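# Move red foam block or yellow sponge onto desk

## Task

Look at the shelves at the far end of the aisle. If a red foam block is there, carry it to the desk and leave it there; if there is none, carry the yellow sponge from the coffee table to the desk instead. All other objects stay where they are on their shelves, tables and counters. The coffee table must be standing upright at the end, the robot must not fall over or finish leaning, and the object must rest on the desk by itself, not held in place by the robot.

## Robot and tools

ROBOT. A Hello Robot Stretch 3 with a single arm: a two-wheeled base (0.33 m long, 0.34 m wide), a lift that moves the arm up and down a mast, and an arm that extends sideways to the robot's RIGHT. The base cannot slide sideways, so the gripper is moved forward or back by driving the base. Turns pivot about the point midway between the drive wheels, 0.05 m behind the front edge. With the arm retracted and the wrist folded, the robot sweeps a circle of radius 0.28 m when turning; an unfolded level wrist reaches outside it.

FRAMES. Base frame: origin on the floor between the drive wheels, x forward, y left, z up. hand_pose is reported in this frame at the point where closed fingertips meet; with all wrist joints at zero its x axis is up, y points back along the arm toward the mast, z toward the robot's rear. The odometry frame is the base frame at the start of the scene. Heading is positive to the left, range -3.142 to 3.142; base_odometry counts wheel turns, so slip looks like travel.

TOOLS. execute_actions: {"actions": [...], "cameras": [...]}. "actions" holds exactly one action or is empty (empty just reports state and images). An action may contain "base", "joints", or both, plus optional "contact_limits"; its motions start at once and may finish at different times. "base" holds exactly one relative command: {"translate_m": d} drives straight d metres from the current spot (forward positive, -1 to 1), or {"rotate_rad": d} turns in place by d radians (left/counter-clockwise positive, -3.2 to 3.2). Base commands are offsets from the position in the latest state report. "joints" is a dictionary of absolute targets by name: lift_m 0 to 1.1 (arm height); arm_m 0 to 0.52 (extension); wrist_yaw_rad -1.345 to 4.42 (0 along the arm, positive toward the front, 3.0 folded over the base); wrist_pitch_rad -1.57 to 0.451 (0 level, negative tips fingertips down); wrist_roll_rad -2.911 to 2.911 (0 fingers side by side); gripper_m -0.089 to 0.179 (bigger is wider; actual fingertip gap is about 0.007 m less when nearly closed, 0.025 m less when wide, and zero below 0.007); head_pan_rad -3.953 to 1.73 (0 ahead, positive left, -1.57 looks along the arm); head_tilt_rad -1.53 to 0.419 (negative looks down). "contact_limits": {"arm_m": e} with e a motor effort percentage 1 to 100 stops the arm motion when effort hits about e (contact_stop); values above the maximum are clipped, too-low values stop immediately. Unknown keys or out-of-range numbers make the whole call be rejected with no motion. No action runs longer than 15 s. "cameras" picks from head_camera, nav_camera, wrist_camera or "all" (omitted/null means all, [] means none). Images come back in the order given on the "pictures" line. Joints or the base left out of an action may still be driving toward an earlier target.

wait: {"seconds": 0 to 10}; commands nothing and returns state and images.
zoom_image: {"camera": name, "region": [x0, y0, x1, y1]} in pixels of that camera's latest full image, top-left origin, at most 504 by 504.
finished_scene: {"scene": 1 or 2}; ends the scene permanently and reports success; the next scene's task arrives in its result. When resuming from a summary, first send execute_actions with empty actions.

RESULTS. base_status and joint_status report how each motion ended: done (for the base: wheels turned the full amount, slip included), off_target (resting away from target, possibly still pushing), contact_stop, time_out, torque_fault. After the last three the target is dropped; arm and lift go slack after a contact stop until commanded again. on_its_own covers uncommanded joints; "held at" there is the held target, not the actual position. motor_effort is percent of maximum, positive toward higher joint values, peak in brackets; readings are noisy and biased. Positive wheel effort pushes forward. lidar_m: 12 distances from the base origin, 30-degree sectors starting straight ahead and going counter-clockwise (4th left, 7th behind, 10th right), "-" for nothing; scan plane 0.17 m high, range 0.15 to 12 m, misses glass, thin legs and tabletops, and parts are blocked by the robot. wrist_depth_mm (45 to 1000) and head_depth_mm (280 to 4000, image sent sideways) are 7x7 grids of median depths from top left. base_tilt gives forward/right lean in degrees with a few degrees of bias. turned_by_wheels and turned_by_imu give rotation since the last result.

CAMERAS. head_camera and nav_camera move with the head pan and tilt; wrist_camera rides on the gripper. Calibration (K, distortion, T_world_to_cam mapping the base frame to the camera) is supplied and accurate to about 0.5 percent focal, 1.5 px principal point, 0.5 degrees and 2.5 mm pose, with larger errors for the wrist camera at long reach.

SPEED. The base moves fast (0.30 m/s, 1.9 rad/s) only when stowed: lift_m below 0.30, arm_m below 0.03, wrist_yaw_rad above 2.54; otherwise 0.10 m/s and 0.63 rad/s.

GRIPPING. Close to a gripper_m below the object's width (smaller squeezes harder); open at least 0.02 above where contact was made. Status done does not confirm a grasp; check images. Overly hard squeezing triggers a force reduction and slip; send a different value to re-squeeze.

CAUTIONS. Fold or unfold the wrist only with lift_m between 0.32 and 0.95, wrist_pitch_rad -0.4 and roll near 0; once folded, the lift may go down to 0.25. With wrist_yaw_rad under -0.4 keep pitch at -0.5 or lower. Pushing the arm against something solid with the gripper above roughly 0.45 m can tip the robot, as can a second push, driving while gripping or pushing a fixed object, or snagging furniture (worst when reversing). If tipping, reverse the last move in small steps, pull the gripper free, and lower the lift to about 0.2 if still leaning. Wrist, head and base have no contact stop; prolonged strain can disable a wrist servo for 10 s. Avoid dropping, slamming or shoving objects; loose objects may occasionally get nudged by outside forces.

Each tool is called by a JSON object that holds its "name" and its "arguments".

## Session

{"name": "execute_actions", "arguments": {"actions": [{"joints":{"head_pan_rad":1.7,"head_tilt_rad":-0.5}}], "cameras": ["nav_camera"]}}

{"name": "execute_actions", "arguments": {"actions": [{"joints":{"head_pan_rad":0}}], "cameras": ["nav_camera"]}}

{"name": "execute_actions", "arguments": {"actions": [{"joints":{"head_pan_rad":-1.6}}], "cameras": ["nav_camera"]}}

{"name": "execute_actions", "arguments": {"actions": [{"joints":{"head_pan_rad":-3.1}}], "cameras": ["nav_camera"]}}

Scene clock: 1.33 s.
base_odometry: x=+0.000 y=+0.000 heading=+0.000 (m, m, rad; odometry frame)
turned_by_wheels: +0.000 (rad since the last result)
turned_by_imu: +0.000 (rad since the last result)
base_tilt: forward=+0.8 right=+0.8 (deg)
lidar_m: 1.50 1.64 1.26 1.24 1.59 2.27 2.24 1.52 1.35 1.66 1.35 1.52
head_depth_mm: 998 1081 1198 1318 1485 1503 1266 / 2554 1158 1262 1375 1552 1510 1264 / 2643 2898 3148 2492 1881 1522 1272 / 2680 2951 3081 2465 1898 1528 1279 / 1889 2033 2210 2086 1899 1533 1286 / 1854 1447 1958 1604 1743 1586 - / 1170 1258 1392 1556 - - -
base_status: not commanded
joint_positions: lift_m=+0.303 arm_m=+0.002 wrist_yaw_rad=+2.807 wrist_pitch_rad=-0.439 wrist_roll_rad=-0.018 gripper_m=+0.037 head_pan_rad=+1.693 head_tilt_rad=-0.493
joint_status: all done
motor_effort: left_wheel=+0(0) right_wheel=-1(1) lift_m=+24(24) arm_m=+0(0) wrist_yaw_rad=+1(1) wrist_pitch_rad=+4(4) wrist_roll_rad=+0(0) gripper_m=+0(0) head_pan_rad=+2(32) head_tilt_rad=-2(20) (%)
hand_pose: x=+0.0515 y=+0.0628 z=+0.3113 quat_wxyz=(+0.267, +0.700, +0.040, +0.661) (m; base frame)
wrist_depth_mm: - - - - - - - / - - - - - - - / - - 959 987 989 951 - / 701 758 736 754 764 763 755 / 610 - 624 618 635 614 617 / 516 - - 524 - 527 521 / 453 - - 446 454 449 455
pictures: nav_camera (sideways: a quarter turn counterclockwise sets it upright)
camera_calibration (this result's frames):
nav_camera: T_world_to_cam=[[-0.0245695, 0.439368, 0.897971, -1.12484], [0.995737, 0.0906339, -0.0171017, 0.0685304], [-0.0889005, 0.893723, -0.439722, 0.536689], [0, 0, 0, 1]] pos_world=[-0.0481632, 0.00835764, 1.24724]
Images, in order (width x height): nav_camera 672x504.

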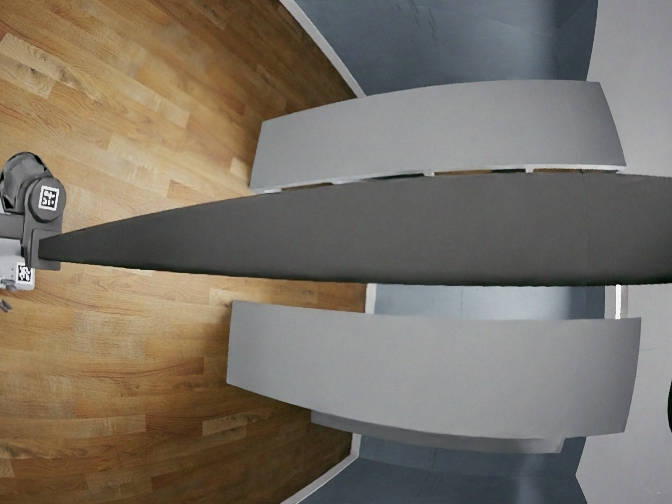

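Scene clock: 2.67 s.
base_odometry: x=+0.000 y=+0.000 heading=+0.000 (m, m, rad; odometry frame)
turned_by_wheels: +0.000 (rad since the last result)
turned_by_imu: +0.000 (rad since the last result)
base_tilt: forward=+0.7 right=+0.8 (deg)
lidar_m: 1.50 1.64 1.26 1.24 1.60 2.27 2.24 1.52 1.35 1.65 1.35 1.52
head_depth_mm: 1220 1329 1465 1632 1777 1504 1267 / 1240 1349 1487 1670 1799 1513 1271 / 1249 1370 1507 1691 1820 1522 1274 / 1269 1394 1536 1729 1852 1534 1276 / 1292 1421 1577 1763 1903 1533 1284 / 1310 1436 1595 1792 1917 1539 1291 / 1330 1456 1623 1812 1923 1548 1294
base_status: not commanded
joint_positions: lift_m=+0.303 arm_m=+0.002 wrist_yaw_rad=+2.807 wrist_pitch_rad=-0.439 wrist_roll_rad=-0.018 gripper_m=+0.037 head_pan_rad=+0.007 head_tilt_rad=-0.494
joint_status: all done
motor_effort: left_wheel=+0(0) right_wheel=+0(1) lift_m=+23(24) arm_m=+0(0) wrist_yaw_rad=+1(0) wrist_pitch_rad=+4(4) wrist_roll_rad=+0(0) gripper_m=+0(1) head_pan_rad=-2(31) head_tilt_rad=-2(2) (%)
hand_pose: x=+0.0515 y=+0.0628 z=+0.3113 quat_wxyz=(+0.267, +0.700, +0.040, +0.661) (m; base frame)
wrist_depth_mm: - - - - - - - / - - - - - - - / - 986 979 970 987 960 - / 733 756 749 764 753 753 745 / 599 - 626 614 637 611 623 / 520 - - 513 - 508 519 / 452 - - 443 442 447 452
pictures: nav_camera (sideways: a quarter turn counterclockwise sets it upright)
camera_calibration (this result's frames):
nav_camera: T_world_to_cam=[[0.439483, -0.0258902, 0.897878, -1.12755], [-0.0239592, -0.999567, -0.0170951, 0.074742], [0.897931, -0.0139994, -0.439913, 0.530918], [0, 0, 0, 1]] pos_world=[0.0206032, 0.0529496, 1.24724]
Images, in order (width x height): nav_camera 672x504.

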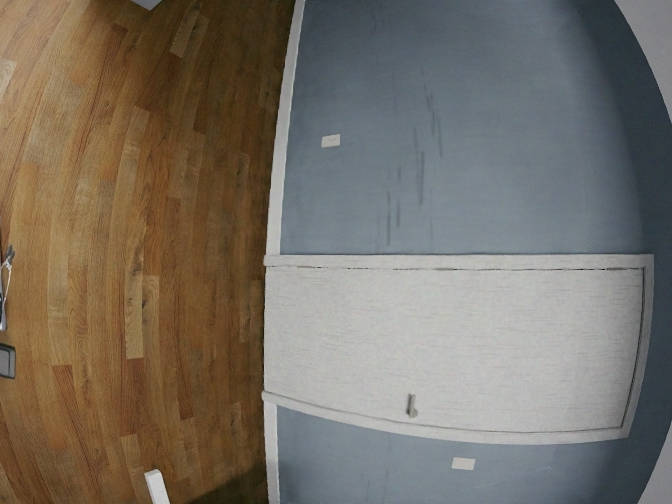

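Scene clock: 3.97 s.
base_odometry: x=+0.000 y=+0.000 heading=+0.000 (m, m, rad; odometry frame)
turned_by_wheels: +0.000 (rad since the last result)
turned_by_imu: +0.000 (rad since the last result)
base_tilt: forward=+0.8 right=+0.8 (deg)
lidar_m: 1.50 1.65 1.26 1.24 1.60 2.26 2.24 1.51 1.35 1.65 1.35 1.52
head_depth_mm: 1357 1444 1017 1823 1864 1507 1265 / 1371 1460 1030 1848 1874 1514 1270 / 1385 1474 1044 1867 1885 1519 1274 / 1400 1494 1064 1896 1895 1524 1277 / 1416 1516 1074 1910 1918 1541 1280 / 1425 1535 1089 1938 1886 1547 1290 / 1435 1555 1103 1504 1807 1516 1296
base_status: not commanded
joint_positions: lift_m=+0.303 arm_m=+0.002 wrist_yaw_rad=+2.807 wrist_pitch_rad=-0.439 wrist_roll_rad=-0.018 gripper_m=+0.037 head_pan_rad=-1.593 head_tilt_rad=-0.494
joint_status: all done
motor_effort: left_wheel=+0(0) right_wheel=-1(1) lift_m=+23(24) arm_m=+0(0) wrist_yaw_rad=+1(1) wrist_pitch_rad=+4(4) wrist_roll_rad=+0(0) gripper_m=+0(0) head_pan_rad=-2(29) head_tilt_rad=-2(2) (%)
hand_pose: x=+0.0515 y=+0.0628 z=+0.3113 quat_wxyz=(+0.267, +0.700, +0.040, +0.661) (m; base frame)
wrist_depth_mm: - - - - - - - / - - - - - - - / - 977 - - - 985 970 / 720 751 761 757 765 745 776 / 602 - 617 610 649 619 626 / 517 - - 513 - 516 528 / 459 - - 454 446 447 452
pictures: nav_camera (sideways: a quarter turn counterclockwise sets it upright)
camera_calibration (this result's frames):
nav_camera: T_world_to_cam=[[-0.0387142, -0.438576, 0.89786, -1.12461], [-0.998441, 0.0531402, -0.0170938, 0.0806847], [-0.0402155, -0.897121, -0.43995, 0.536689], [0, 0, 0, 1]] pos_world=[0.0586035, -0.0160411, 1.24724]
Images, in order (width x height): nav_camera 672x504.

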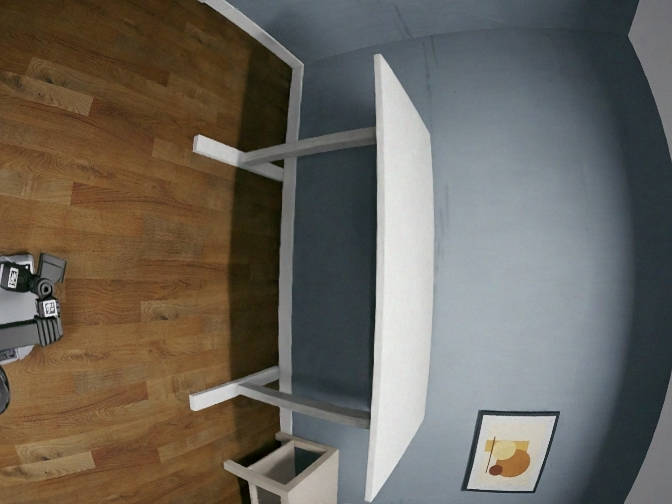

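Scene clock: 5.23 s.
base_odometry: x=+0.000 y=+0.000 heading=+0.000 (m, m, rad; odometry frame)
turned_by_wheels: +0.000 (rad since the last result)
turned_by_imu: +0.000 (rad since the last result)
base_tilt: forward=+0.8 right=+0.7 (deg)
lidar_m: 1.50 1.65 1.26 1.24 1.60 2.27 2.24 1.52 1.35 1.65 1.36 1.52
head_depth_mm: 1834 1998 2203 2336 1865 1507 1266 / 1862 2045 2242 2398 1874 1513 1274 / 1890 2063 2286 2428 1883 1524 1274 / 1936 2099 2322 2483 1891 1530 1278 / 1956 2135 2372 2505 1903 1533 1291 / 1988 2173 2434 2548 1911 1543 1289 / 2027 2232 2437 2343 1930 1546 1293
base_status: not commanded
joint_positions: lift_m=+0.303 arm_m=+0.002 wrist_yaw_rad=+2.807 wrist_pitch_rad=-0.439 wrist_roll_rad=-0.018 gripper_m=+0.037 head_pan_rad=-3.093 head_tilt_rad=-0.494
joint_status: all done
motor_effort: left_wheel=+0(0) right_wheel=-1(1) lift_m=+24(24) arm_m=+0(0) wrist_yaw_rad=+1(0) wrist_pitch_rad=+4(4) wrist_roll_rad=+0(0) gripper_m=+0(0) head_pan_rad=-2(32) head_tilt_rad=-1(2) (%)
hand_pose: x=+0.0515 y=+0.0628 z=+0.3113 quat_wxyz=(+0.267, +0.700, +0.040, +0.661) (m; base frame)
wrist_depth_mm: - - - - - - - / - - - - - - - / - 973 959 985 - 974 - / 714 753 792 762 752 738 754 / 598 - 634 604 642 622 618 / 499 - - 518 - 517 517 / 464 - - 448 447 449 454
pictures: nav_camera (sideways: a quarter turn counterclockwise sets it upright)
camera_calibration (this result's frames):
nav_camera: T_world_to_cam=[[-0.440241, 0.00759246, 0.897848, -1.12215], [-0.0176192, 0.999699, -0.017093, 0.0747005], [-0.897707, -0.0233444, -0.439974, 0.541951], [0, 0, 0, 1]] pos_world=[-0.00618544, -0.0535066, 1.24724]
Images, in order (width x height): nav_camera 672x504.

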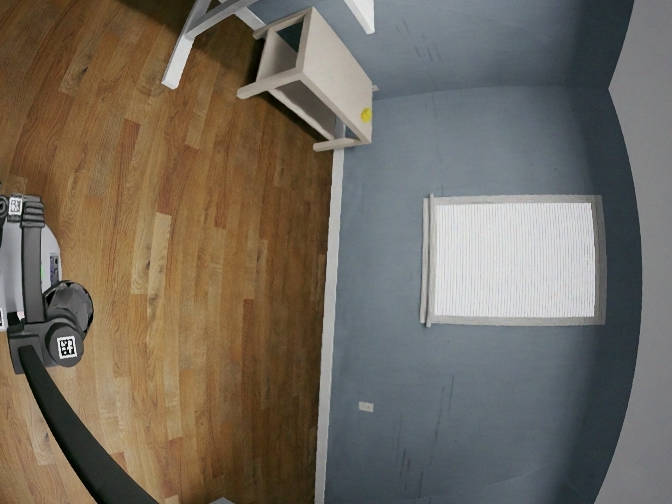

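{"name": "execute_actions", "arguments": {"actions": [{"base":{"rotate_rad":1.78},"joints":{"head_pan_rad":0,"head_tilt_rad":-0.6,"lift_m":0.28,"wrist_yaw_rad":3.0}}], "cameras": []}}

{"name": "execute_actions", "arguments": {"actions": [{"base":{"translate_m":0.6}}], "cameras": ["nav_camera"]}}

Scene clock: 10.73 s.
base_odometry: x=+0.000 y=+0.000 heading=+1.780 (m, m, rad; odometry frame)
turned_by_wheels: +1.780 (rad since the last result)
turned_by_imu: +1.791 (rad since the last result)
base_tilt: forward=+0.8 right=+0.7 (deg)
lidar_m: 1.41 1.49 2.23 2.20 1.37 1.35 1.36 1.71 1.50 1.50 1.83 1.24
head_depth_mm: 2454 1124 1232 1393 1575 1399 1199 / 2628 2911 2830 2052 1649 1403 1208 / 2690 2972 2844 2125 1702 1418 1212 / 1940 2135 2350 2108 1707 1423 1214 / 1474 2154 1869 1858 1721 1430 1220 / 1212 1321 1490 1728 1735 1430 1225 / 1200 1352 1549 1824 1751 1436 1228
base_status: done
joint_positions: lift_m=+0.280 arm_m=+0.002 wrist_yaw_rad=+2.998 wrist_pitch_rad=-0.439 wrist_roll_rad=-0.018 gripper_m=+0.037 head_pan_rad=-0.007 head_tilt_rad=-0.593
joint_status: all done
motor_effort: left_wheel=+0(6) right_wheel=+1(12) lift_m=+18(18) arm_m=-1(0) wrist_yaw_rad=+2(2) wrist_pitch_rad=+4(4) wrist_roll_rad=+0(0) gripper_m=+0(1) head_pan_rad=+2(31) head_tilt_rad=-3(10) (%)
hand_pose: x=+0.0105 y=+0.0727 z=+0.2882 quat_wxyz=(+0.203, +0.693, +0.106, +0.684) (m; base frame)
wrist_depth_mm: - - - - - - - / - - - - - - - / 875 933 882 915 934 937 948 / 695 699 727 707 713 717 722 / 591 593 - 588 621 585 584 / 481 505 - - - 495 492 / - - - - 422 420 431
pictures: none
No camera images: the call's "cameras" was empty. Leave "cameras" out to get every camera's image.

Scene clock: 14.30 s.
base_odometry: x=-0.125 y=+0.587 heading=+1.780 (m, m, rad; odometry frame)
turned_by_wheels: +0.000 (rad since the last result)
turned_by_imu: -0.001 (rad since the last result)
base_tilt: forward=+0.7 right=+0.7 (deg)
lidar_m: 1.00 0.82 2.05 2.05 1.87 1.83 1.95 1.91 1.71 1.71 0.76 0.69
head_depth_mm: 2082 2282 2518 2112 1630 1366 1171 / 2132 2378 2586 2115 1695 1405 1210 / 2135 2375 2610 2135 1698 1417 1207 / 1401 1560 1698 1932 1684 1418 1215 / 1067 1163 1686 1393 1468 1392 1219 / 869 911 1656 1192 1115 1333 1225 / 753 749 821 943 1137 1376 1228
base_status: done
joint_positions: lift_m=+0.280 arm_m=+0.002 wrist_yaw_rad=+2.998 wrist_pitch_rad=-0.439 wrist_roll_rad=-0.018 gripper_m=+0.037 head_pan_rad=-0.007 head_tilt_rad=-0.593
joint_status: not commanded
motor_effort: left_wheel=-1(7) right_wheel=+1(10) lift_m=+17(18) arm_m=+0(0) wrist_yaw_rad=+2(2) wrist_pitch_rad=+4(4) wrist_roll_rad=+0(0) gripper_m=+1(1) head_pan_rad=+3(4) head_tilt_rad=-3(2) (%)
hand_pose: x=+0.0104 y=+0.0727 z=+0.2882 quat_wxyz=(+0.203, +0.693, +0.106, +0.684) (m; base frame)
wrist_depth_mm: - - - - - - - / - - - - - - - / 925 910 927 920 929 953 926 / 729 720 698 717 720 711 715 / 588 578 - 579 603 580 586 / 493 520 - - - 490 487 / - - - - 425 420 427
pictures: nav_camera (sideways: a quarter turn counterclockwise sets it upright)
camera_calibration (this result's frames):
nav_camera: T_world_to_cam=[[0.526326, -0.0327331, 0.849652, -1.06519], [-0.0396929, -0.999115, -0.013903, 0.0706802], [0.849356, -0.0264077, -0.52716, 0.644737], [0, 0, 0, 1]] pos_world=[0.0158291, 0.0527768, 1.2459]
Images, in order (width x height): nav_camera 672x504.

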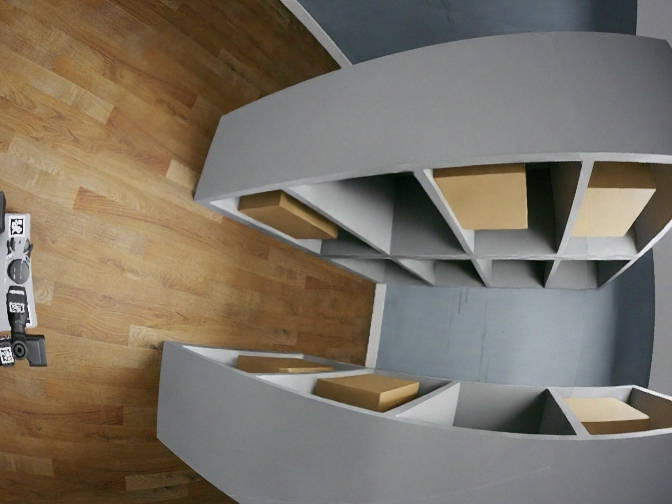

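{"name": "execute_actions", "arguments": {"actions": [{"base":{"translate_m":0.45}}], "cameras": []}}

{"name": "execute_actions", "arguments": {"actions": [{"base":{"rotate_rad":-0.3}}], "cameras": ["nav_camera"]}}

Scene clock: 19.87 s.
base_odometry: x=-0.218 y=+1.027 heading=+1.780 (m, m, rad; odometry frame)
turned_by_wheels: +0.000 (rad since the last result)
turned_by_imu: -0.001 (rad since the last result)
base_tilt: forward=+0.8 right=+0.6 (deg)
lidar_m: 0.66 0.42 0.54 1.92 2.29 2.21 2.39 2.06 1.84 0.45 0.37 0.68
head_depth_mm: 1729 1916 2120 2104 1684 1402 1202 / 1769 1967 2204 2109 1685 1407 1208 / 1733 1971 1989 2061 1703 1413 1206 / 998 1069 1250 1346 1570 1382 1217 / 983 914 1268 1274 1073 1126 1166 / 623 657 682 1280 1018 865 1085 / 536 549 575 604 1027 847 702
base_status: done
joint_positions: lift_m=+0.280 arm_m=+0.002 wrist_yaw_rad=+2.998 wrist_pitch_rad=-0.439 wrist_roll_rad=-0.018 gripper_m=+0.037 head_pan_rad=-0.007 head_tilt_rad=-0.594
joint_status: not commanded
motor_effort: left_wheel=-1(7) right_wheel=+1(9) lift_m=+17(18) arm_m=-1(0) wrist_yaw_rad=+2(2) wrist_pitch_rad=+4(4) wrist_roll_rad=+0(0) gripper_m=+0(0) head_pan_rad=+3(3) head_tilt_rad=-1(1) (%)
hand_pose: x=+0.0104 y=+0.0727 z=+0.2882 quat_wxyz=(+0.203, +0.693, +0.106, +0.684) (m; base frame)
wrist_depth_mm: - - - - - - 406 / - - - - - 744 395 / 938 925 931 907 908 679 384 / 715 736 727 711 715 639 393 / 572 588 - 581 597 564 444 / 489 511 - - - 495 468 / - - - - 427 428 424
pictures: none
No camera images: the call's "cameras" was empty. Leave "cameras" out to get every camera's image.

Scene clock: 21.27 s.
base_odometry: x=-0.218 y=+1.027 heading=+1.480 (m, m, rad; odometry frame)
turned_by_wheels: -0.300 (rad since the last result)
turned_by_imu: -0.303 (rad since the last result)
base_tilt: forward=+0.7 right=+0.8 (deg)
lidar_m: 1.15 0.57 0.42 1.91 1.99 2.21 2.23 2.40 1.91 1.84 0.37 0.39
head_depth_mm: 943 995 1069 958 970 1071 1128 / 1782 1980 2184 1926 1506 1360 1204 / 1783 1986 2221 2125 1695 1414 1209 / 1788 1984 2233 2148 1703 1421 1215 / 1788 1983 2226 2144 1721 1427 1218 / 1741 1940 1738 1406 1524 1335 1204 / 1029 1036 1165 1258 1058 1049 980
base_status: done
joint_positions: lift_m=+0.280 arm_m=+0.002 wrist_yaw_rad=+2.998 wrist_pitch_rad=-0.439 wrist_roll_rad=-0.018 gripper_m=+0.037 head_pan_rad=-0.007 head_tilt_rad=-0.594
joint_status: not commanded
motor_effort: left_wheel=+1(7) right_wheel=-2(8) lift_m=+18(17) arm_m=+0(1) wrist_yaw_rad=+1(2) wrist_pitch_rad=+4(4) wrist_roll_rad=+0(0) gripper_m=-1(0) head_pan_rad=+2(3) head_tilt_rad=-2(3) (%)
hand_pose: x=+0.0104 y=+0.0727 z=+0.2882 quat_wxyz=(+0.203, +0.693, +0.106, +0.684) (m; base frame)
wrist_depth_mm: - - - - 698 388 504 / - - - - 697 421 487 / 929 911 940 930 716 486 501 / 726 698 718 709 653 524 541 / 581 578 - 574 584 550 550 / 490 492 - - - 494 501 / - - - - 420 425 433
pictures: nav_camera (sideways: a quarter turn counterclockwise sets it upright)
camera_calibration (this result's frames):
nav_camera: T_world_to_cam=[[0.526454, -0.0327196, 0.849574, -1.06508], [-0.0396677, -0.999116, -0.0138981, 0.0706737], [0.849278, -0.0263839, -0.527287, 0.644903], [0, 0, 0, 1]] pos_world=[0.0158193, 0.0527772, 1.2459]
Images, in order (width x height): nav_camera 672x504.

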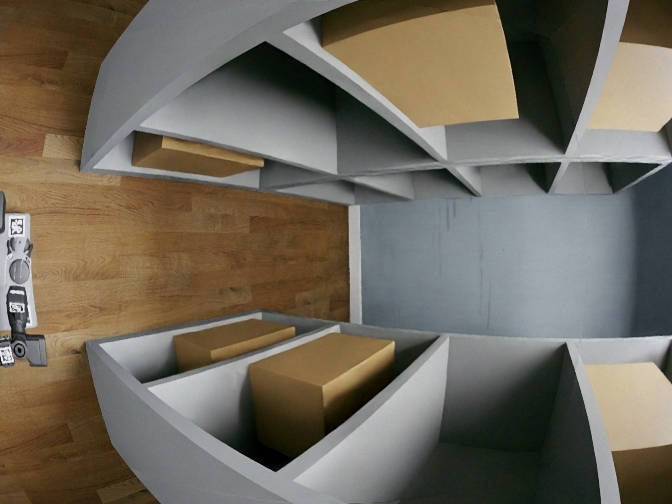

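Well centred.

{"name": "execute_actions", "arguments": {"actions": [{"base":{"translate_m":0.5}}], "cameras": ["nav_camera"]}}

Scene clock: 28.77 s.
base_odometry: x=-0.173 y=+1.525 heading=+1.480 (m, m, rad; odometry frame)
turned_by_wheels: +0.000 (rad since the last result)
turned_by_imu: -0.001 (rad since the last result)
base_tilt: forward=+0.8 right=+0.7 (deg)
lidar_m: 1.59 0.49 0.36 0.35 0.66 2.68 2.74 2.58 0.35 0.42 0.32 0.43
head_depth_mm: 1355 1504 1687 1898 1632 1025 1049 / 1351 1503 1693 1909 1690 1412 1203 / 1348 1506 1691 1919 1697 1409 1209 / 1353 1514 1694 1932 1711 1425 1215 / 1356 1502 1699 1901 1715 1431 1220 / 1343 1476 1617 1805 1625 1386 1189 / 1312 1188 1591 1292 937 1002 1132
base_status: done
joint_positions: lift_m=+0.280 arm_m=+0.002 wrist_yaw_rad=+2.998 wrist_pitch_rad=-0.439 wrist_roll_rad=-0.018 gripper_m=+0.037 head_pan_rad=-0.007 head_tilt_rad=-0.594
joint_status: not commanded
motor_effort: left_wheel=+1(9) right_wheel=-3(6) lift_m=+18(18) arm_m=+0(0) wrist_yaw_rad=+1(2) wrist_pitch_rad=+4(4) wrist_roll_rad=+0(0) gripper_m=-1(0) head_pan_rad=+3(2) head_tilt_rad=-1(2) (%)
hand_pose: x=+0.0104 y=+0.0727 z=+0.2882 quat_wxyz=(+0.202, +0.693, +0.106, +0.684) (m; base frame)
wrist_depth_mm: 337 - 721 375 381 386 417 / - 374 773 395 405 409 430 / 907 395 719 438 445 448 641 / 705 467 557 489 484 507 572 / 581 538 - 506 528 542 545 / 488 508 - - - 496 492 / - - - - 422 428 430
pictures: nav_camera (sideways: a quarter turn counterclockwise sets it upright)
camera_calibration (this result's frames):
nav_camera: T_world_to_cam=[[0.526513, -0.0327136, 0.849537, -1.06504], [-0.0396566, -0.999117, -0.0138958, 0.0706707], [0.849241, -0.0263734, -0.527346, 0.64498], [0, 0, 0, 1]] pos_world=[0.0158148, 0.0527773, 1.2459]
Images, in order (width x height): nav_camera 672x504.

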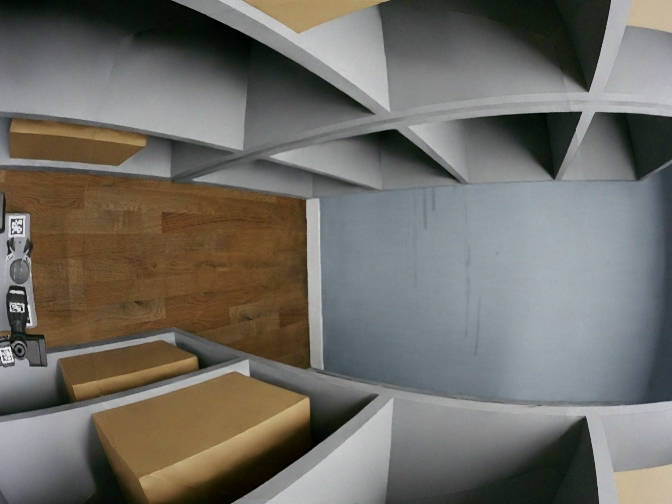

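{"name": "execute_actions", "arguments": {"actions": [{"base":{"rotate_rad":0.08}}], "cameras": []}}

{"name": "execute_actions", "arguments": {"actions": [{"base":{"translate_m":0.5},"joints":{"head_tilt_rad":-0.4}}], "cameras": ["nav_camera"]}}

Scene clock: 31.63 s.
base_odometry: x=-0.173 y=+1.525 heading=+1.560 (m, m, rad; odometry frame)
turned_by_wheels: +0.080 (rad since the last result)
turned_by_imu: +0.081 (rad since the last result)
base_tilt: forward=+0.7 right=+0.7 (deg)
lidar_m: 1.60 0.46 0.36 0.35 0.54 2.69 2.73 0.36 0.35 0.32 0.32 0.47
head_depth_mm: 1325 1472 1645 1889 1679 1398 1138 / 1337 1490 1666 1902 1686 1405 1204 / 1352 1504 1687 1916 1691 1412 1209 / 1361 1513 1707 1929 1712 1426 1212 / 1365 1506 1649 1890 1669 1415 1222 / 1341 1272 1622 1283 1494 1121 1181 / 1348 1091 830 801 893 869 1138
base_status: done
joint_positions: lift_m=+0.280 arm_m=+0.002 wrist_yaw_rad=+2.998 wrist_pitch_rad=-0.439 wrist_roll_rad=-0.018 gripper_m=+0.037 head_pan_rad=-0.007 head_tilt_rad=-0.594
joint_status: not commanded
motor_effort: left_wheel=-1(6) right_wheel=+1(8) lift_m=+18(17) arm_m=-1(1) wrist_yaw_rad=+2(2) wrist_pitch_rad=+4(4) wrist_roll_rad=+0(0) gripper_m=-1(1) head_pan_rad=+3(2) head_tilt_rad=-2(2) (%)
hand_pose: x=+0.0104 y=+0.0727 z=+0.2882 quat_wxyz=(+0.202, +0.693, +0.106, +0.684) (m; base frame)
wrist_depth_mm: - - 764 375 372 372 367 / - 385 810 391 392 391 393 / 925 854 725 428 429 433 438 / 696 685 578 481 482 479 537 / 572 556 - 512 517 510 522 / 478 500 - - - 487 494 / - - - - 424 424 422
pictures: none
No camera images: the call's "cameras" was empty. Leave "cameras" out to get every camera's image.

Scene clock: 34.87 s.
base_odometry: x=-0.167 y=+2.025 heading=+1.560 (m, m, rad; odometry frame)
turned_by_wheels: +0.000 (rad since the last result)
turned_by_imu: -0.001 (rad since the last result)
base_tilt: forward=+0.8 right=+0.7 (deg)
lidar_m: 1.10 0.97 0.31 0.33 0.33 0.48 3.22 0.45 0.35 0.34 0.35 1.13
head_depth_mm: 897 967 1048 1147 1265 1407 1335 / 902 975 1056 1159 1279 1424 1339 / 911 980 1070 1171 1292 1445 1346 / 920 992 1081 1184 1312 1465 1351 / 927 1003 1093 1185 1286 1426 1321 / 909 976 1037 1148 1222 1018 1246 / 899 972 1034 769 1225 989 811
base_status: done
joint_positions: lift_m=+0.280 arm_m=+0.002 wrist_yaw_rad=+2.998 wrist_pitch_rad=-0.439 wrist_roll_rad=-0.018 gripper_m=+0.037 head_pan_rad=-0.007 head_tilt_rad=-0.407
joint_status: all done
motor_effort: left_wheel=-1(7) right_wheel=+1(9) lift_m=+17(18) arm_m=-1(0) wrist_yaw_rad=+2(2) wrist_pitch_rad=+4(4) wrist_roll_rad=+0(0) gripper_m=+0(0) head_pan_rad=+3(2) head_tilt_rad=+3(13) (%)
hand_pose: x=+0.0104 y=+0.0727 z=+0.2882 quat_wxyz=(+0.202, +0.693, +0.106, +0.684) (m; base frame)
wrist_depth_mm: 347 - 489 723 446 306 695 / 349 350 446 788 444 328 778 / 385 383 535 743 437 378 756 / 426 429 539 578 446 538 592 / 468 470 - 476 467 475 475 / 487 494 - - - 483 487 / - - - - 431 426 426
pictures: nav_camera (sideways: a quarter turn counterclockwise sets it upright)
camera_calibration (this result's frames):
nav_camera: T_world_to_cam=[[0.360151, -0.0315324, 0.932361, -1.17207], [-0.0364353, -0.999141, -0.0197167, 0.0782332], [0.932182, -0.0268699, -0.36099, 0.428006], [0, 0, 0, 1]] pos_world=[0.0259913, 0.0527085, 1.24884]
Images, in order (width x height): nav_camera 672x504.

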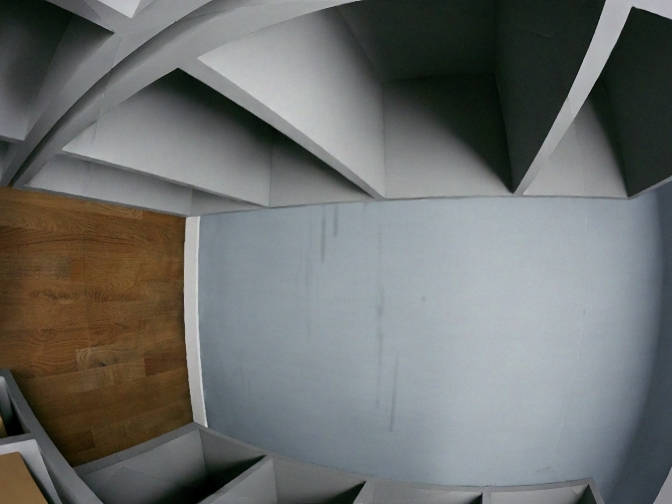

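{"name": "execute_actions", "arguments": {"actions": [{"base":{"translate_m":0.4},"joints":{"head_pan_rad":-1.2,"head_tilt_rad":-0.6}}], "cameras": ["nav_camera"]}}

{"name": "execute_actions", "arguments": {"actions": [{"joints":{"head_pan_rad":1.2}}], "cameras": ["nav_camera"]}}

Scene clock: 40.63 s.
base_odometry: x=-0.163 y=+2.425 heading=+1.560 (m, m, rad; odometry frame)
turned_by_wheels: +0.000 (rad since the last result)
turned_by_imu: -0.001 (rad since the last result)
base_tilt: forward=+0.7 right=+0.7 (deg)
lidar_m: 0.71 0.71 0.71 0.52 0.35 0.58 1.17 0.51 0.43 1.06 0.93 0.73
head_depth_mm: 1049 995 1278 1240 1454 1317 1204 / 1094 890 1348 1246 1503 1351 1204 / 1144 1026 1424 1254 1563 1381 1209 / 1178 1043 1444 1268 1609 1413 1217 / 1032 1042 1215 1276 1497 1432 1227 / 893 972 1073 1183 1300 1363 1223 / 844 900 957 1023 1101 1190 1206
base_status: done
joint_positions: lift_m=+0.280 arm_m=+0.002 wrist_yaw_rad=+2.998 wrist_pitch_rad=-0.439 wrist_roll_rad=-0.018 gripper_m=+0.037 head_pan_rad=-1.193 head_tilt_rad=-0.593
joint_status: all done
motor_effort: left_wheel=+0(5) right_wheel=+1(10) lift_m=+17(18) arm_m=-1(0) wrist_yaw_rad=+1(2) wrist_pitch_rad=+4(4) wrist_roll_rad=+0(0) gripper_m=+0(0) head_pan_rad=-1(31) head_tilt_rad=-2(11) (%)
hand_pose: x=+0.0104 y=+0.0727 z=+0.2882 quat_wxyz=(+0.202, +0.693, +0.106, +0.684) (m; base frame)
wrist_depth_mm: 272 - 660 688 679 684 668 / 295 296 733 752 720 759 725 / 332 328 704 729 772 758 705 / 543 364 592 584 589 585 576 / 478 412 - 476 487 474 470 / 458 450 - - - 461 461 / - - - - 414 424 426
pictures: nav_camera (sideways: a quarter turn counterclockwise sets it upright)
camera_calibration (this result's frames):
nav_camera: T_world_to_cam=[[0.167005, -0.499603, 0.850004, -1.06345], [-0.94096, -0.338231, -0.0139249, 0.0762064], [0.294454, -0.797494, -0.526593, 0.647385], [0, 0, 0, 1]] pos_world=[0.0586836, 0.010757, 1.24591]
Images, in order (width x height): nav_camera 672x504.

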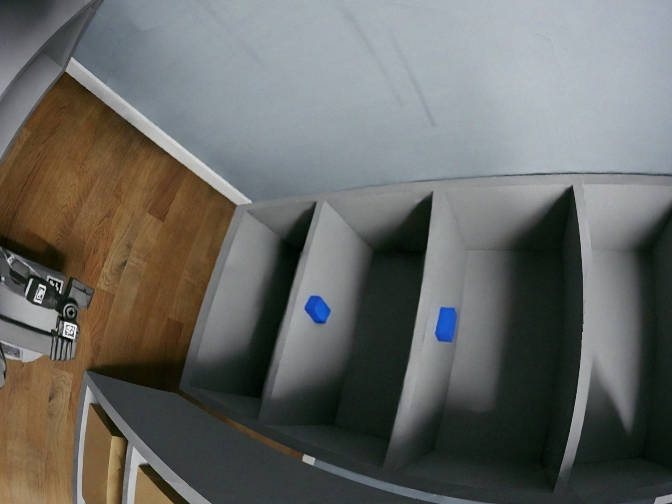

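Scene clock: 42.27 s.
base_odometry: x=-0.163 y=+2.425 heading=+1.560 (m, m, rad; odometry frame)
turned_by_wheels: +0.000 (rad since the last result)
turned_by_imu: +0.000 (rad since the last result)
base_tilt: forward=+0.7 right=+0.9 (deg)
lidar_m: 0.71 0.71 0.71 0.51 0.35 0.58 1.17 0.51 0.43 1.06 0.93 0.72
head_depth_mm: 653 733 660 494 396 823 707 / 634 710 667 498 397 805 709 / 616 686 674 502 399 793 713 / 598 665 682 505 401 777 715 / 582 643 686 509 404 360 718 / 567 623 664 512 407 350 722 / 552 608 654 517 408 341 723
base_status: not commanded
joint_positions: lift_m=+0.280 arm_m=+0.002 wrist_yaw_rad=+2.998 wrist_pitch_rad=-0.439 wrist_roll_rad=-0.018 gripper_m=+0.037 head_pan_rad=+1.193 head_tilt_rad=-0.593
joint_status: all done
motor_effort: left_wheel=+0(0) right_wheel=+0(0) lift_m=+17(18) arm_m=+0(1) wrist_yaw_rad=+1(2) wrist_pitch_rad=+4(4) wrist_roll_rad=+0(0) gripper_m=-2(0) head_pan_rad=+2(31) head_tilt_rad=-3(3) (%)
hand_pose: x=+0.0104 y=+0.0727 z=+0.2882 quat_wxyz=(+0.202, +0.693, +0.106, +0.684) (m; base frame)
wrist_depth_mm: 271 - 648 683 683 685 674 / 298 295 714 755 748 734 721 / 330 328 719 773 744 760 730 / 549 365 586 598 584 586 582 / 473 417 - 465 495 476 474 / 463 449 - - - 459 451 / - - - - 428 429 426
pictures: nav_camera (sideways: a quarter turn counterclockwise sets it upright)
camera_calibration (this result's frames):
nav_camera: T_world_to_cam=[[0.22115, 0.478108, 0.850003, -1.06378], [0.916725, -0.399276, -0.0139248, 0.0648745], [0.332729, 0.782299, -0.526593, 0.647151], [0, 0, 0, 1]] pos_world=[-0.0395431, 0.0282393, 1.24591]
Images, in order (width x height): nav_camera 672x504.

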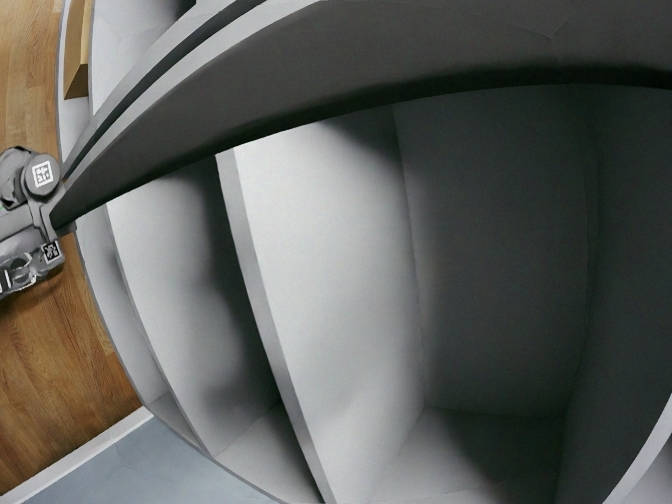

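{"name": "execute_actions", "arguments": {"actions": [{"base":{"rotate_rad":-3.1},"joints":{"head_pan_rad":0}}], "cameras": ["nav_camera"]}}

Scene clock: 49.70 s.
base_odometry: x=-0.163 y=+2.425 heading=-1.540 (m, m, rad; odometry frame)
turned_by_wheels: -3.100 (rad since the last result)
turned_by_imu: -2.948 (rad since the last result)
base_tilt: forward=+0.8 right=+0.8 (deg)
lidar_m: 0.65 0.41 0.55 1.20 0.79 0.70 0.71 0.78 0.73 0.34 0.33 0.66
head_depth_mm: 3351 3639 2771 2084 1676 1392 1196 / 3501 3715 2822 2107 1675 1399 1201 / 3439 3776 2821 2100 1688 1402 1205 / 988 1062 1243 1328 1566 1377 1209 / 1014 1035 1268 918 975 1103 1148 / 1048 1049 718 803 761 802 933 / 1081 1066 691 578 674 682 694
base_status: done
joint_positions: lift_m=+0.280 arm_m=+0.002 wrist_yaw_rad=+3.000 wrist_pitch_rad=-0.441 wrist_roll_rad=-0.018 gripper_m=+0.037 head_pan_rad=+0.005 head_tilt_rad=-0.599
joint_status: all done
motor_effort: left_wheel=+1(20) right_wheel=-2(60) lift_m=+21(21) arm_m=+0(1) wrist_yaw_rad=+0(1) wrist_pitch_rad=+4(5) wrist_roll_rad=+0(0) gripper_m=+1(1) head_pan_rad=-1(33) head_tilt_rad=+0(2) (%)
hand_pose: x=+0.0099 y=+0.0726 z=+0.2878 quat_wxyz=(+0.202, +0.693, +0.108, +0.684) (m; base frame)
wrist_depth_mm: 676 - - - - 721 414 / 673 860 - - - 733 399 / 705 860 901 925 867 701 389 / 679 719 710 739 735 654 392 / 571 576 - 583 610 556 437 / 483 507 - - - 485 461 / - - - - 422 424 424
pictures: nav_camera (sideways: a quarter turn counterclockwise sets it upright)
camera_calibration (this result's frames):
nav_camera: T_world_to_cam=[[0.531597, -0.0266768, 0.846577, -1.06121], [-0.0283201, -0.999505, -0.0137125, 0.0703627], [0.846524, -0.0166857, -0.532089, 0.651168], [0, 0, 0, 1]] pos_world=[0.014898, 0.0528834, 1.24584]
Images, in order (width x height): nav_camera 672x504.

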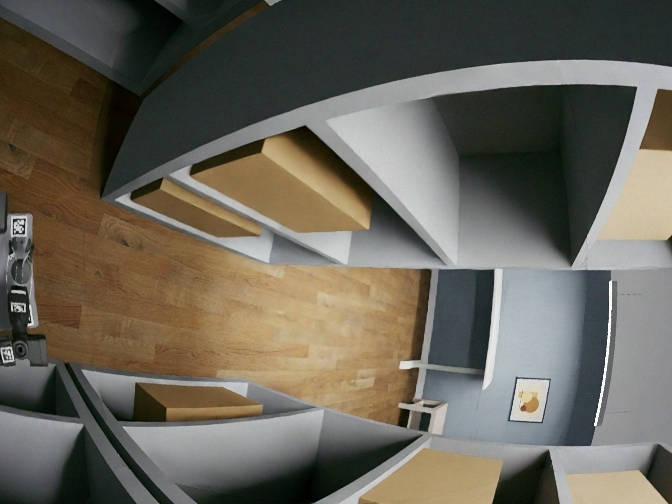

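{"name": "execute_actions", "arguments": {"actions": [{"base":{"rotate_rad":-0.3}}], "cameras": []}}

{"name": "execute_actions", "arguments": {"actions": [{"base":{"translate_m":0.3}}], "cameras": ["nav_camera"]}}

Scene clock: 52.80 s.
base_odometry: x=-0.163 y=+2.425 heading=-1.840 (m, m, rad; odometry frame)
turned_by_wheels: -0.300 (rad since the last result)
turned_by_imu: -0.303 (rad since the last result)
base_tilt: forward=+0.7 right=+0.7 (deg)
lidar_m: 1.16 0.50 0.41 0.81 0.98 0.73 0.70 0.71 0.75 0.67 0.33 0.60
head_depth_mm: 953 994 1165 1231 1039 1054 1070 / 3429 3675 2805 2026 1570 1369 1204 / 3375 3739 2805 2115 1688 1405 1205 / 3485 3804 2852 2132 1693 1410 1210 / 3472 3770 2878 2141 1704 1425 1218 / 3453 3782 2771 1408 1532 1326 1174 / 979 1009 1177 1237 963 1004 947
base_status: done
joint_positions: lift_m=+0.280 arm_m=+0.002 wrist_yaw_rad=+3.000 wrist_pitch_rad=-0.441 wrist_roll_rad=-0.018 gripper_m=+0.037 head_pan_rad=+0.005 head_tilt_rad=-0.599
joint_status: not commanded
motor_effort: left_wheel=+1(7) right_wheel=-2(11) lift_m=+20(20) arm_m=+0(0) wrist_yaw_rad=+0(0) wrist_pitch_rad=+5(5) wrist_roll_rad=+0(0) gripper_m=-1(1) head_pan_rad=-1(1) head_tilt_rad=+0(0) (%)
hand_pose: x=+0.0099 y=+0.0726 z=+0.2878 quat_wxyz=(+0.202, +0.693, +0.108, +0.684) (m; base frame)
wrist_depth_mm: 855 - - - 724 395 400 / 853 - - - 719 424 421 / 849 865 900 902 742 461 465 / 720 698 713 714 651 490 518 / 585 580 - 589 586 537 551 / 476 505 - - - 494 490 / - - - - 424 429 419
pictures: none
No camera images: the call's "cameras" was empty. Leave "cameras" out to get every camera's image.

Scene clock: 55.57 s.
base_odometry: x=-0.243 y=+2.136 heading=-1.840 (m, m, rad; odometry frame)
turned_by_wheels: +0.000 (rad since the last result)
turned_by_imu: -0.001 (rad since the last result)
base_tilt: forward=+0.8 right=+0.7 (deg)
lidar_m: 3.25 0.49 0.36 0.33 1.29 1.04 1.00 1.00 0.29 0.28 0.37 0.43
head_depth_mm: 3192 3361 2664 1020 1041 1226 1084 / 3210 3461 2803 2102 1677 1372 1200 / 3140 3521 2820 2119 1688 1411 1206 / 3133 3524 2843 2145 1696 1414 1207 / 3127 3557 2901 2135 1712 1423 1215 / 3157 3581 2896 2168 1676 1337 1195 / 3119 3558 2663 992 1019 1256 986
base_status: done
joint_positions: lift_m=+0.280 arm_m=+0.002 wrist_yaw_rad=+3.000 wrist_pitch_rad=-0.441 wrist_roll_rad=-0.018 gripper_m=+0.037 head_pan_rad=+0.005 head_tilt_rad=-0.599
joint_status: not commanded
motor_effort: left_wheel=+1(8) right_wheel=-3(6) lift_m=+21(21) arm_m=+0(1) wrist_yaw_rad=+0(0) wrist_pitch_rad=+4(5) wrist_roll_rad=+0(0) gripper_m=+0(0) head_pan_rad=-2(1) head_tilt_rad=-1(0) (%)
hand_pose: x=+0.0099 y=+0.0726 z=+0.2878 quat_wxyz=(+0.202, +0.693, +0.108, +0.684) (m; base frame)
wrist_depth_mm: - - - 486 374 382 392 / - - 917 478 396 409 408 / 838 853 859 499 436 447 455 / 707 717 665 501 496 509 526 / 574 577 - 511 521 543 546 / 483 504 - - - 490 490 / - - - - 424 425 423
pictures: nav_camera (sideways: a quarter turn counterclockwise sets it upright)
camera_calibration (this result's frames):
nav_camera: T_world_to_cam=[[0.531597, -0.0266766, 0.846577, -1.06121], [-0.0283199, -0.999505, -0.0137125, 0.0703626], [0.846524, -0.0166854, -0.532089, 0.651168], [0, 0, 0, 1]] pos_world=[0.014898, 0.0528834, 1.24584]
Images, in order (width x height): nav_camera 672x504.

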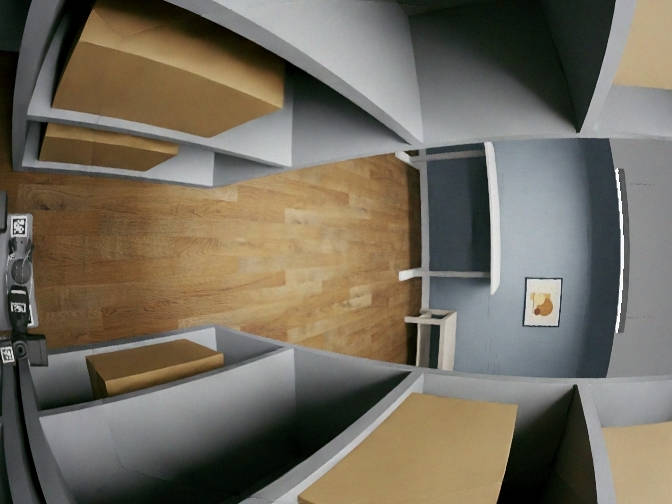

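{"name": "execute_actions", "arguments": {"actions": [{"base":{"rotate_rad":0.12}}], "cameras": []}}

{"name": "execute_actions", "arguments": {"actions": [{"base":{"translate_m":0.45}}], "cameras": ["nav_camera"]}}

Scene clock: 58.33 s.
base_odometry: x=-0.243 y=+2.136 heading=-1.720 (m, m, rad; odometry frame)
turned_by_wheels: +0.120 (rad since the last result)
turned_by_imu: +0.121 (rad since the last result)
base_tilt: forward=+0.8 right=+0.8 (deg)
lidar_m: 0.88 0.44 0.35 0.33 1.24 1.01 0.99 0.92 0.28 0.28 0.37 0.50
head_depth_mm: 3131 3462 2805 2088 1675 1331 1174 / 3105 3439 2781 2107 1683 1401 1205 / 3202 3532 2828 2129 1693 1406 1206 / 3248 3578 2896 2143 1705 1420 1215 / 3202 3582 2886 2145 1658 1362 1213 / 3240 3601 937 1038 1074 1314 1126 / 716 789 768 1036 1022 791 847
base_status: done
joint_positions: lift_m=+0.280 arm_m=+0.002 wrist_yaw_rad=+3.000 wrist_pitch_rad=-0.441 wrist_roll_rad=-0.018 gripper_m=+0.037 head_pan_rad=+0.005 head_tilt_rad=-0.599
joint_status: not commanded
motor_effort: left_wheel=+0(6) right_wheel=+1(8) lift_m=+20(20) arm_m=+0(1) wrist_yaw_rad=+0(0) wrist_pitch_rad=+4(4) wrist_roll_rad=+0(0) gripper_m=+0(0) head_pan_rad=-1(1) head_tilt_rad=+0(0) (%)
hand_pose: x=+0.0099 y=+0.0726 z=+0.2878 quat_wxyz=(+0.202, +0.693, +0.108, +0.684) (m; base frame)
wrist_depth_mm: - - - 732 367 361 359 / - - - 808 380 384 369 / 933 918 870 633 430 418 409 / 697 706 707 591 470 455 446 / 586 573 - 505 506 493 493 / 480 505 - - - 494 491 / - - - - 430 423 424
pictures: none
No camera images: the call's "cameras" was empty. Leave "cameras" out to get every camera's image.

Scene clock: 61.50 s.
base_odometry: x=-0.309 y=+1.691 heading=-1.720 (m, m, rad; odometry frame)
turned_by_wheels: +0.000 (rad since the last result)
turned_by_imu: -0.001 (rad since the last result)
base_tilt: forward=+0.7 right=+0.7 (deg)
lidar_m: 2.89 0.46 0.29 0.29 0.31 0.48 1.44 0.58 0.37 0.36 0.39 2.84
head_depth_mm: 2677 3057 2825 2093 1676 1394 1199 / 2715 3057 2808 2115 1682 1398 1202 / 2751 3134 2837 2122 1688 1403 1205 / 2754 3202 2847 2125 1693 1414 1210 / 2831 3220 2888 2152 1708 1424 1220 / 2833 3262 2918 2167 1722 1428 901 / 2965 3333 2940 2178 1681 656 721
base_status: done
joint_positions: lift_m=+0.280 arm_m=+0.002 wrist_yaw_rad=+3.000 wrist_pitch_rad=-0.441 wrist_roll_rad=-0.018 gripper_m=+0.037 head_pan_rad=+0.005 head_tilt_rad=-0.599
joint_status: not commanded
motor_effort: left_wheel=-1(6) right_wheel=+1(10) lift_m=+21(20) arm_m=-1(0) wrist_yaw_rad=+1(0) wrist_pitch_rad=+4(4) wrist_roll_rad=+0(0) gripper_m=+0(1) head_pan_rad=-1(1) head_tilt_rad=-1(1) (%)
hand_pose: x=+0.0099 y=+0.0726 z=+0.2878 quat_wxyz=(+0.202, +0.693, +0.108, +0.684) (m; base frame)
wrist_depth_mm: 340 - 345 343 698 670 475 / 344 341 330 328 765 720 461 / 388 381 360 367 752 680 465 / 437 418 403 399 584 588 464 / 461 469 - 446 495 483 443 / 485 487 - - - 456 456 / - - - - 420 421 424
pictures: nav_camera (sideways: a quarter turn counterclockwise sets it upright)
camera_calibration (this result's frames):
nav_camera: T_world_to_cam=[[0.531597, -0.0266765, 0.846577, -1.06121], [-0.0283197, -0.999505, -0.0137125, 0.0703626], [0.846524, -0.0166853, -0.532089, 0.651168], [0, 0, 0, 1]] pos_world=[0.0148979, 0.0528834, 1.24584]
Images, in order (width x height): nav_camera 672x504.

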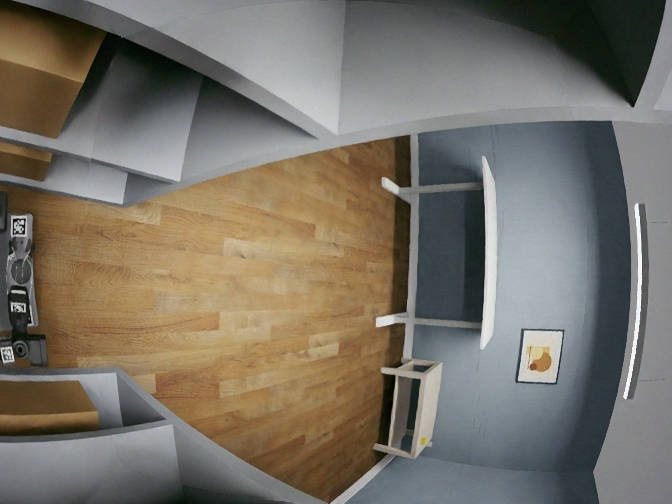

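{"name": "execute_actions", "arguments": {"actions": [{"base":{"rotate_rad":-0.1}}], "cameras": []}}

{"name": "execute_actions", "arguments": {"actions": [{"base":{"translate_m":0.5}}], "cameras": []}}

{"name": "execute_actions", "arguments": {"actions": [{"base":{"translate_m":0.8}}], "cameras": ["nav_camera"]}}

Scene clock: 64.97 s.
base_odometry: x=-0.309 y=+1.691 heading=-1.820 (m, m, rad; odometry frame)
turned_by_wheels: -0.100 (rad since the last result)
turned_by_imu: -0.101 (rad since the last result)
base_tilt: forward=+0.8 right=+0.7 (deg)
lidar_m: 2.89 0.46 0.55 0.29 0.30 0.42 1.44 0.58 0.37 0.36 0.38 0.51
head_depth_mm: 2801 3016 2761 2095 1667 1394 1200 / 2758 3128 2823 2094 1682 1398 1202 / 2749 3092 2825 2125 1692 1405 1208 / 2758 3174 2852 2133 1705 1415 1216 / 2765 3198 2885 2154 1709 1425 1217 / 2781 3178 2933 2168 1720 1429 1223 / 2758 3132 2953 2178 1727 1440 722
base_status: done
joint_positions: lift_m=+0.280 arm_m=+0.002 wrist_yaw_rad=+3.000 wrist_pitch_rad=-0.441 wrist_roll_rad=-0.018 gripper_m=+0.037 head_pan_rad=+0.005 head_tilt_rad=-0.599
joint_status: not commanded
motor_effort: left_wheel=+1(6) right_wheel=-2(9) lift_m=+20(21) arm_m=-1(0) wrist_yaw_rad=+0(0) wrist_pitch_rad=+4(4) wrist_roll_rad=+0(0) gripper_m=+0(0) head_pan_rad=-1(1) head_tilt_rad=+0(0) (%)
hand_pose: x=+0.0099 y=+0.0726 z=+0.2878 quat_wxyz=(+0.202, +0.693, +0.108, +0.684) (m; base frame)
wrist_depth_mm: 339 - 341 343 698 610 426 / 315 323 327 330 766 609 418 / 343 352 355 362 766 615 424 / 390 390 401 416 585 564 419 / 435 438 - 460 491 471 469 / 463 461 - - - 475 500 / - - - - 430 424 428
pictures: none
No camera images: the call's "cameras" was empty. Leave "cameras" out to get every camera's image.

Scene clock: 68.20 s.
base_odometry: x=-0.433 y=+1.206 heading=-1.820 (m, m, rad; odometry frame)
turned_by_wheels: +0.000 (rad since the last result)
turned_by_imu: -0.001 (rad since the last result)
base_tilt: forward=+0.7 right=+0.7 (deg)
lidar_m: 2.39 2.48 1.88 0.30 0.27 0.53 1.94 0.52 0.37 0.39 2.03 2.37
head_depth_mm: 2382 2604 2683 2085 1662 1393 1195 / 2299 2603 2676 2103 1678 1400 1203 / 2305 2655 2831 2127 1697 1401 1208 / 2339 2663 2861 2129 1699 1420 1213 / 2338 2682 2889 2141 1708 1424 1215 / 2323 2701 2879 2163 1726 1428 1220 / 2321 2623 2690 2185 1731 1438 1224
base_status: done
joint_positions: lift_m=+0.280 arm_m=+0.002 wrist_yaw_rad=+3.000 wrist_pitch_rad=-0.441 wrist_roll_rad=-0.018 gripper_m=+0.037 head_pan_rad=+0.005 head_tilt_rad=-0.599
joint_status: not commanded
motor_effort: left_wheel=+2(9) right_wheel=-3(6) lift_m=+20(20) arm_m=+0(1) wrist_yaw_rad=+0(0) wrist_pitch_rad=+4(4) wrist_roll_rad=+0(0) gripper_m=-1(1) head_pan_rad=-1(1) head_tilt_rad=+0(1) (%)
hand_pose: x=+0.0099 y=+0.0726 z=+0.2878 quat_wxyz=(+0.202, +0.693, +0.108, +0.684) (m; base frame)
wrist_depth_mm: 663 - 440 - - - - / 648 721 436 - - - - / 576 747 533 894 935 933 940 / 557 569 528 719 716 718 717 / 469 476 - 573 609 586 577 / 436 430 - - - 488 491 / - - - - 430 420 426
pictures: none
No camera images: the call's "cameras" was empty. Leave "cameras" out to get every camera's image.

Scene clock: 72.57 s.
base_odometry: x=-0.630 y=+0.431 heading=-1.820 (m, m, rad; odometry frame)
turned_by_wheels: +0.000 (rad since the last result)
turned_by_imu: -0.002 (rad since the last result)
base_tilt: forward=+0.6 right=+0.6 (deg)
lidar_m: 1.61 1.79 1.84 1.78 1.88 0.91 1.28 0.97 2.01 1.96 2.06 1.65
head_depth_mm: 1665 1406 2116 2093 1668 1392 1199 / 1673 1430 2055 1974 1687 1403 1201 / 1678 1455 2132 2111 1689 1404 1204 / 1685 1490 2135 2130 1693 1418 1214 / 1692 1383 2153 2142 1699 1417 1216 / 1711 1408 2166 2159 1727 1421 1218 / 1728 1430 2170 2171 1735 1430 1230
base_status: done
joint_positions: lift_m=+0.280 arm_m=+0.002 wrist_yaw_rad=+3.000 wrist_pitch_rad=-0.441 wrist_roll_rad=-0.018 gripper_m=+0.037 head_pan_rad=+0.005 head_tilt_rad=-0.599
joint_status: not commanded
motor_effort: left_wheel=+1(9) right_wheel=-3(6) lift_m=+20(20) arm_m=+0(0) wrist_yaw_rad=-1(0) wrist_pitch_rad=+4(4) wrist_roll_rad=+0(0) gripper_m=+0(0) head_pan_rad=+0(1) head_tilt_rad=+0(0) (%)
hand_pose: x=+0.0099 y=+0.0726 z=+0.2878 quat_wxyz=(+0.202, +0.693, +0.108, +0.684) (m; base frame)
wrist_depth_mm: - - - - - - - / - - - - - - - / 927 928 920 919 923 921 910 / 711 721 717 711 727 698 738 / 580 578 - 588 608 583 583 / 479 508 - - - 487 494 / - - - - 419 427 423
pictures: nav_camera (sideways: a quarter turn counterclockwise sets it upright)
camera_calibration (this result's frames):
nav_camera: T_world_to_cam=[[0.531597, -0.0266766, 0.846577, -1.06121], [-0.0283198, -0.999505, -0.0137125, 0.0703626], [0.846524, -0.0166854, -0.532089, 0.651168], [0, 0, 0, 1]] pos_world=[0.014898, 0.0528834, 1.24584]
Images, in order (width x height): nav_camera 672x504.

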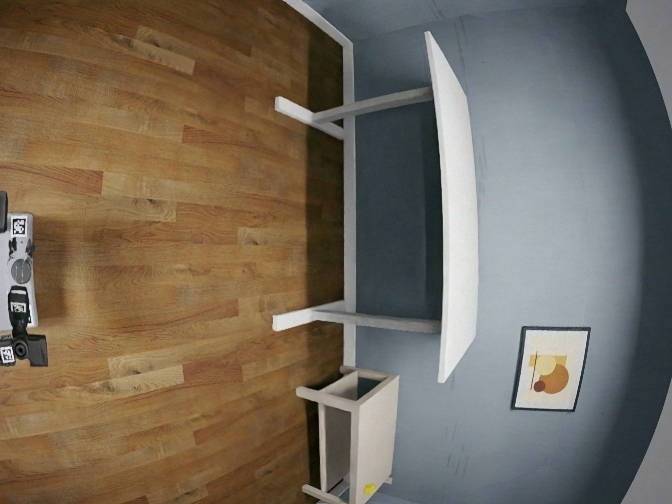

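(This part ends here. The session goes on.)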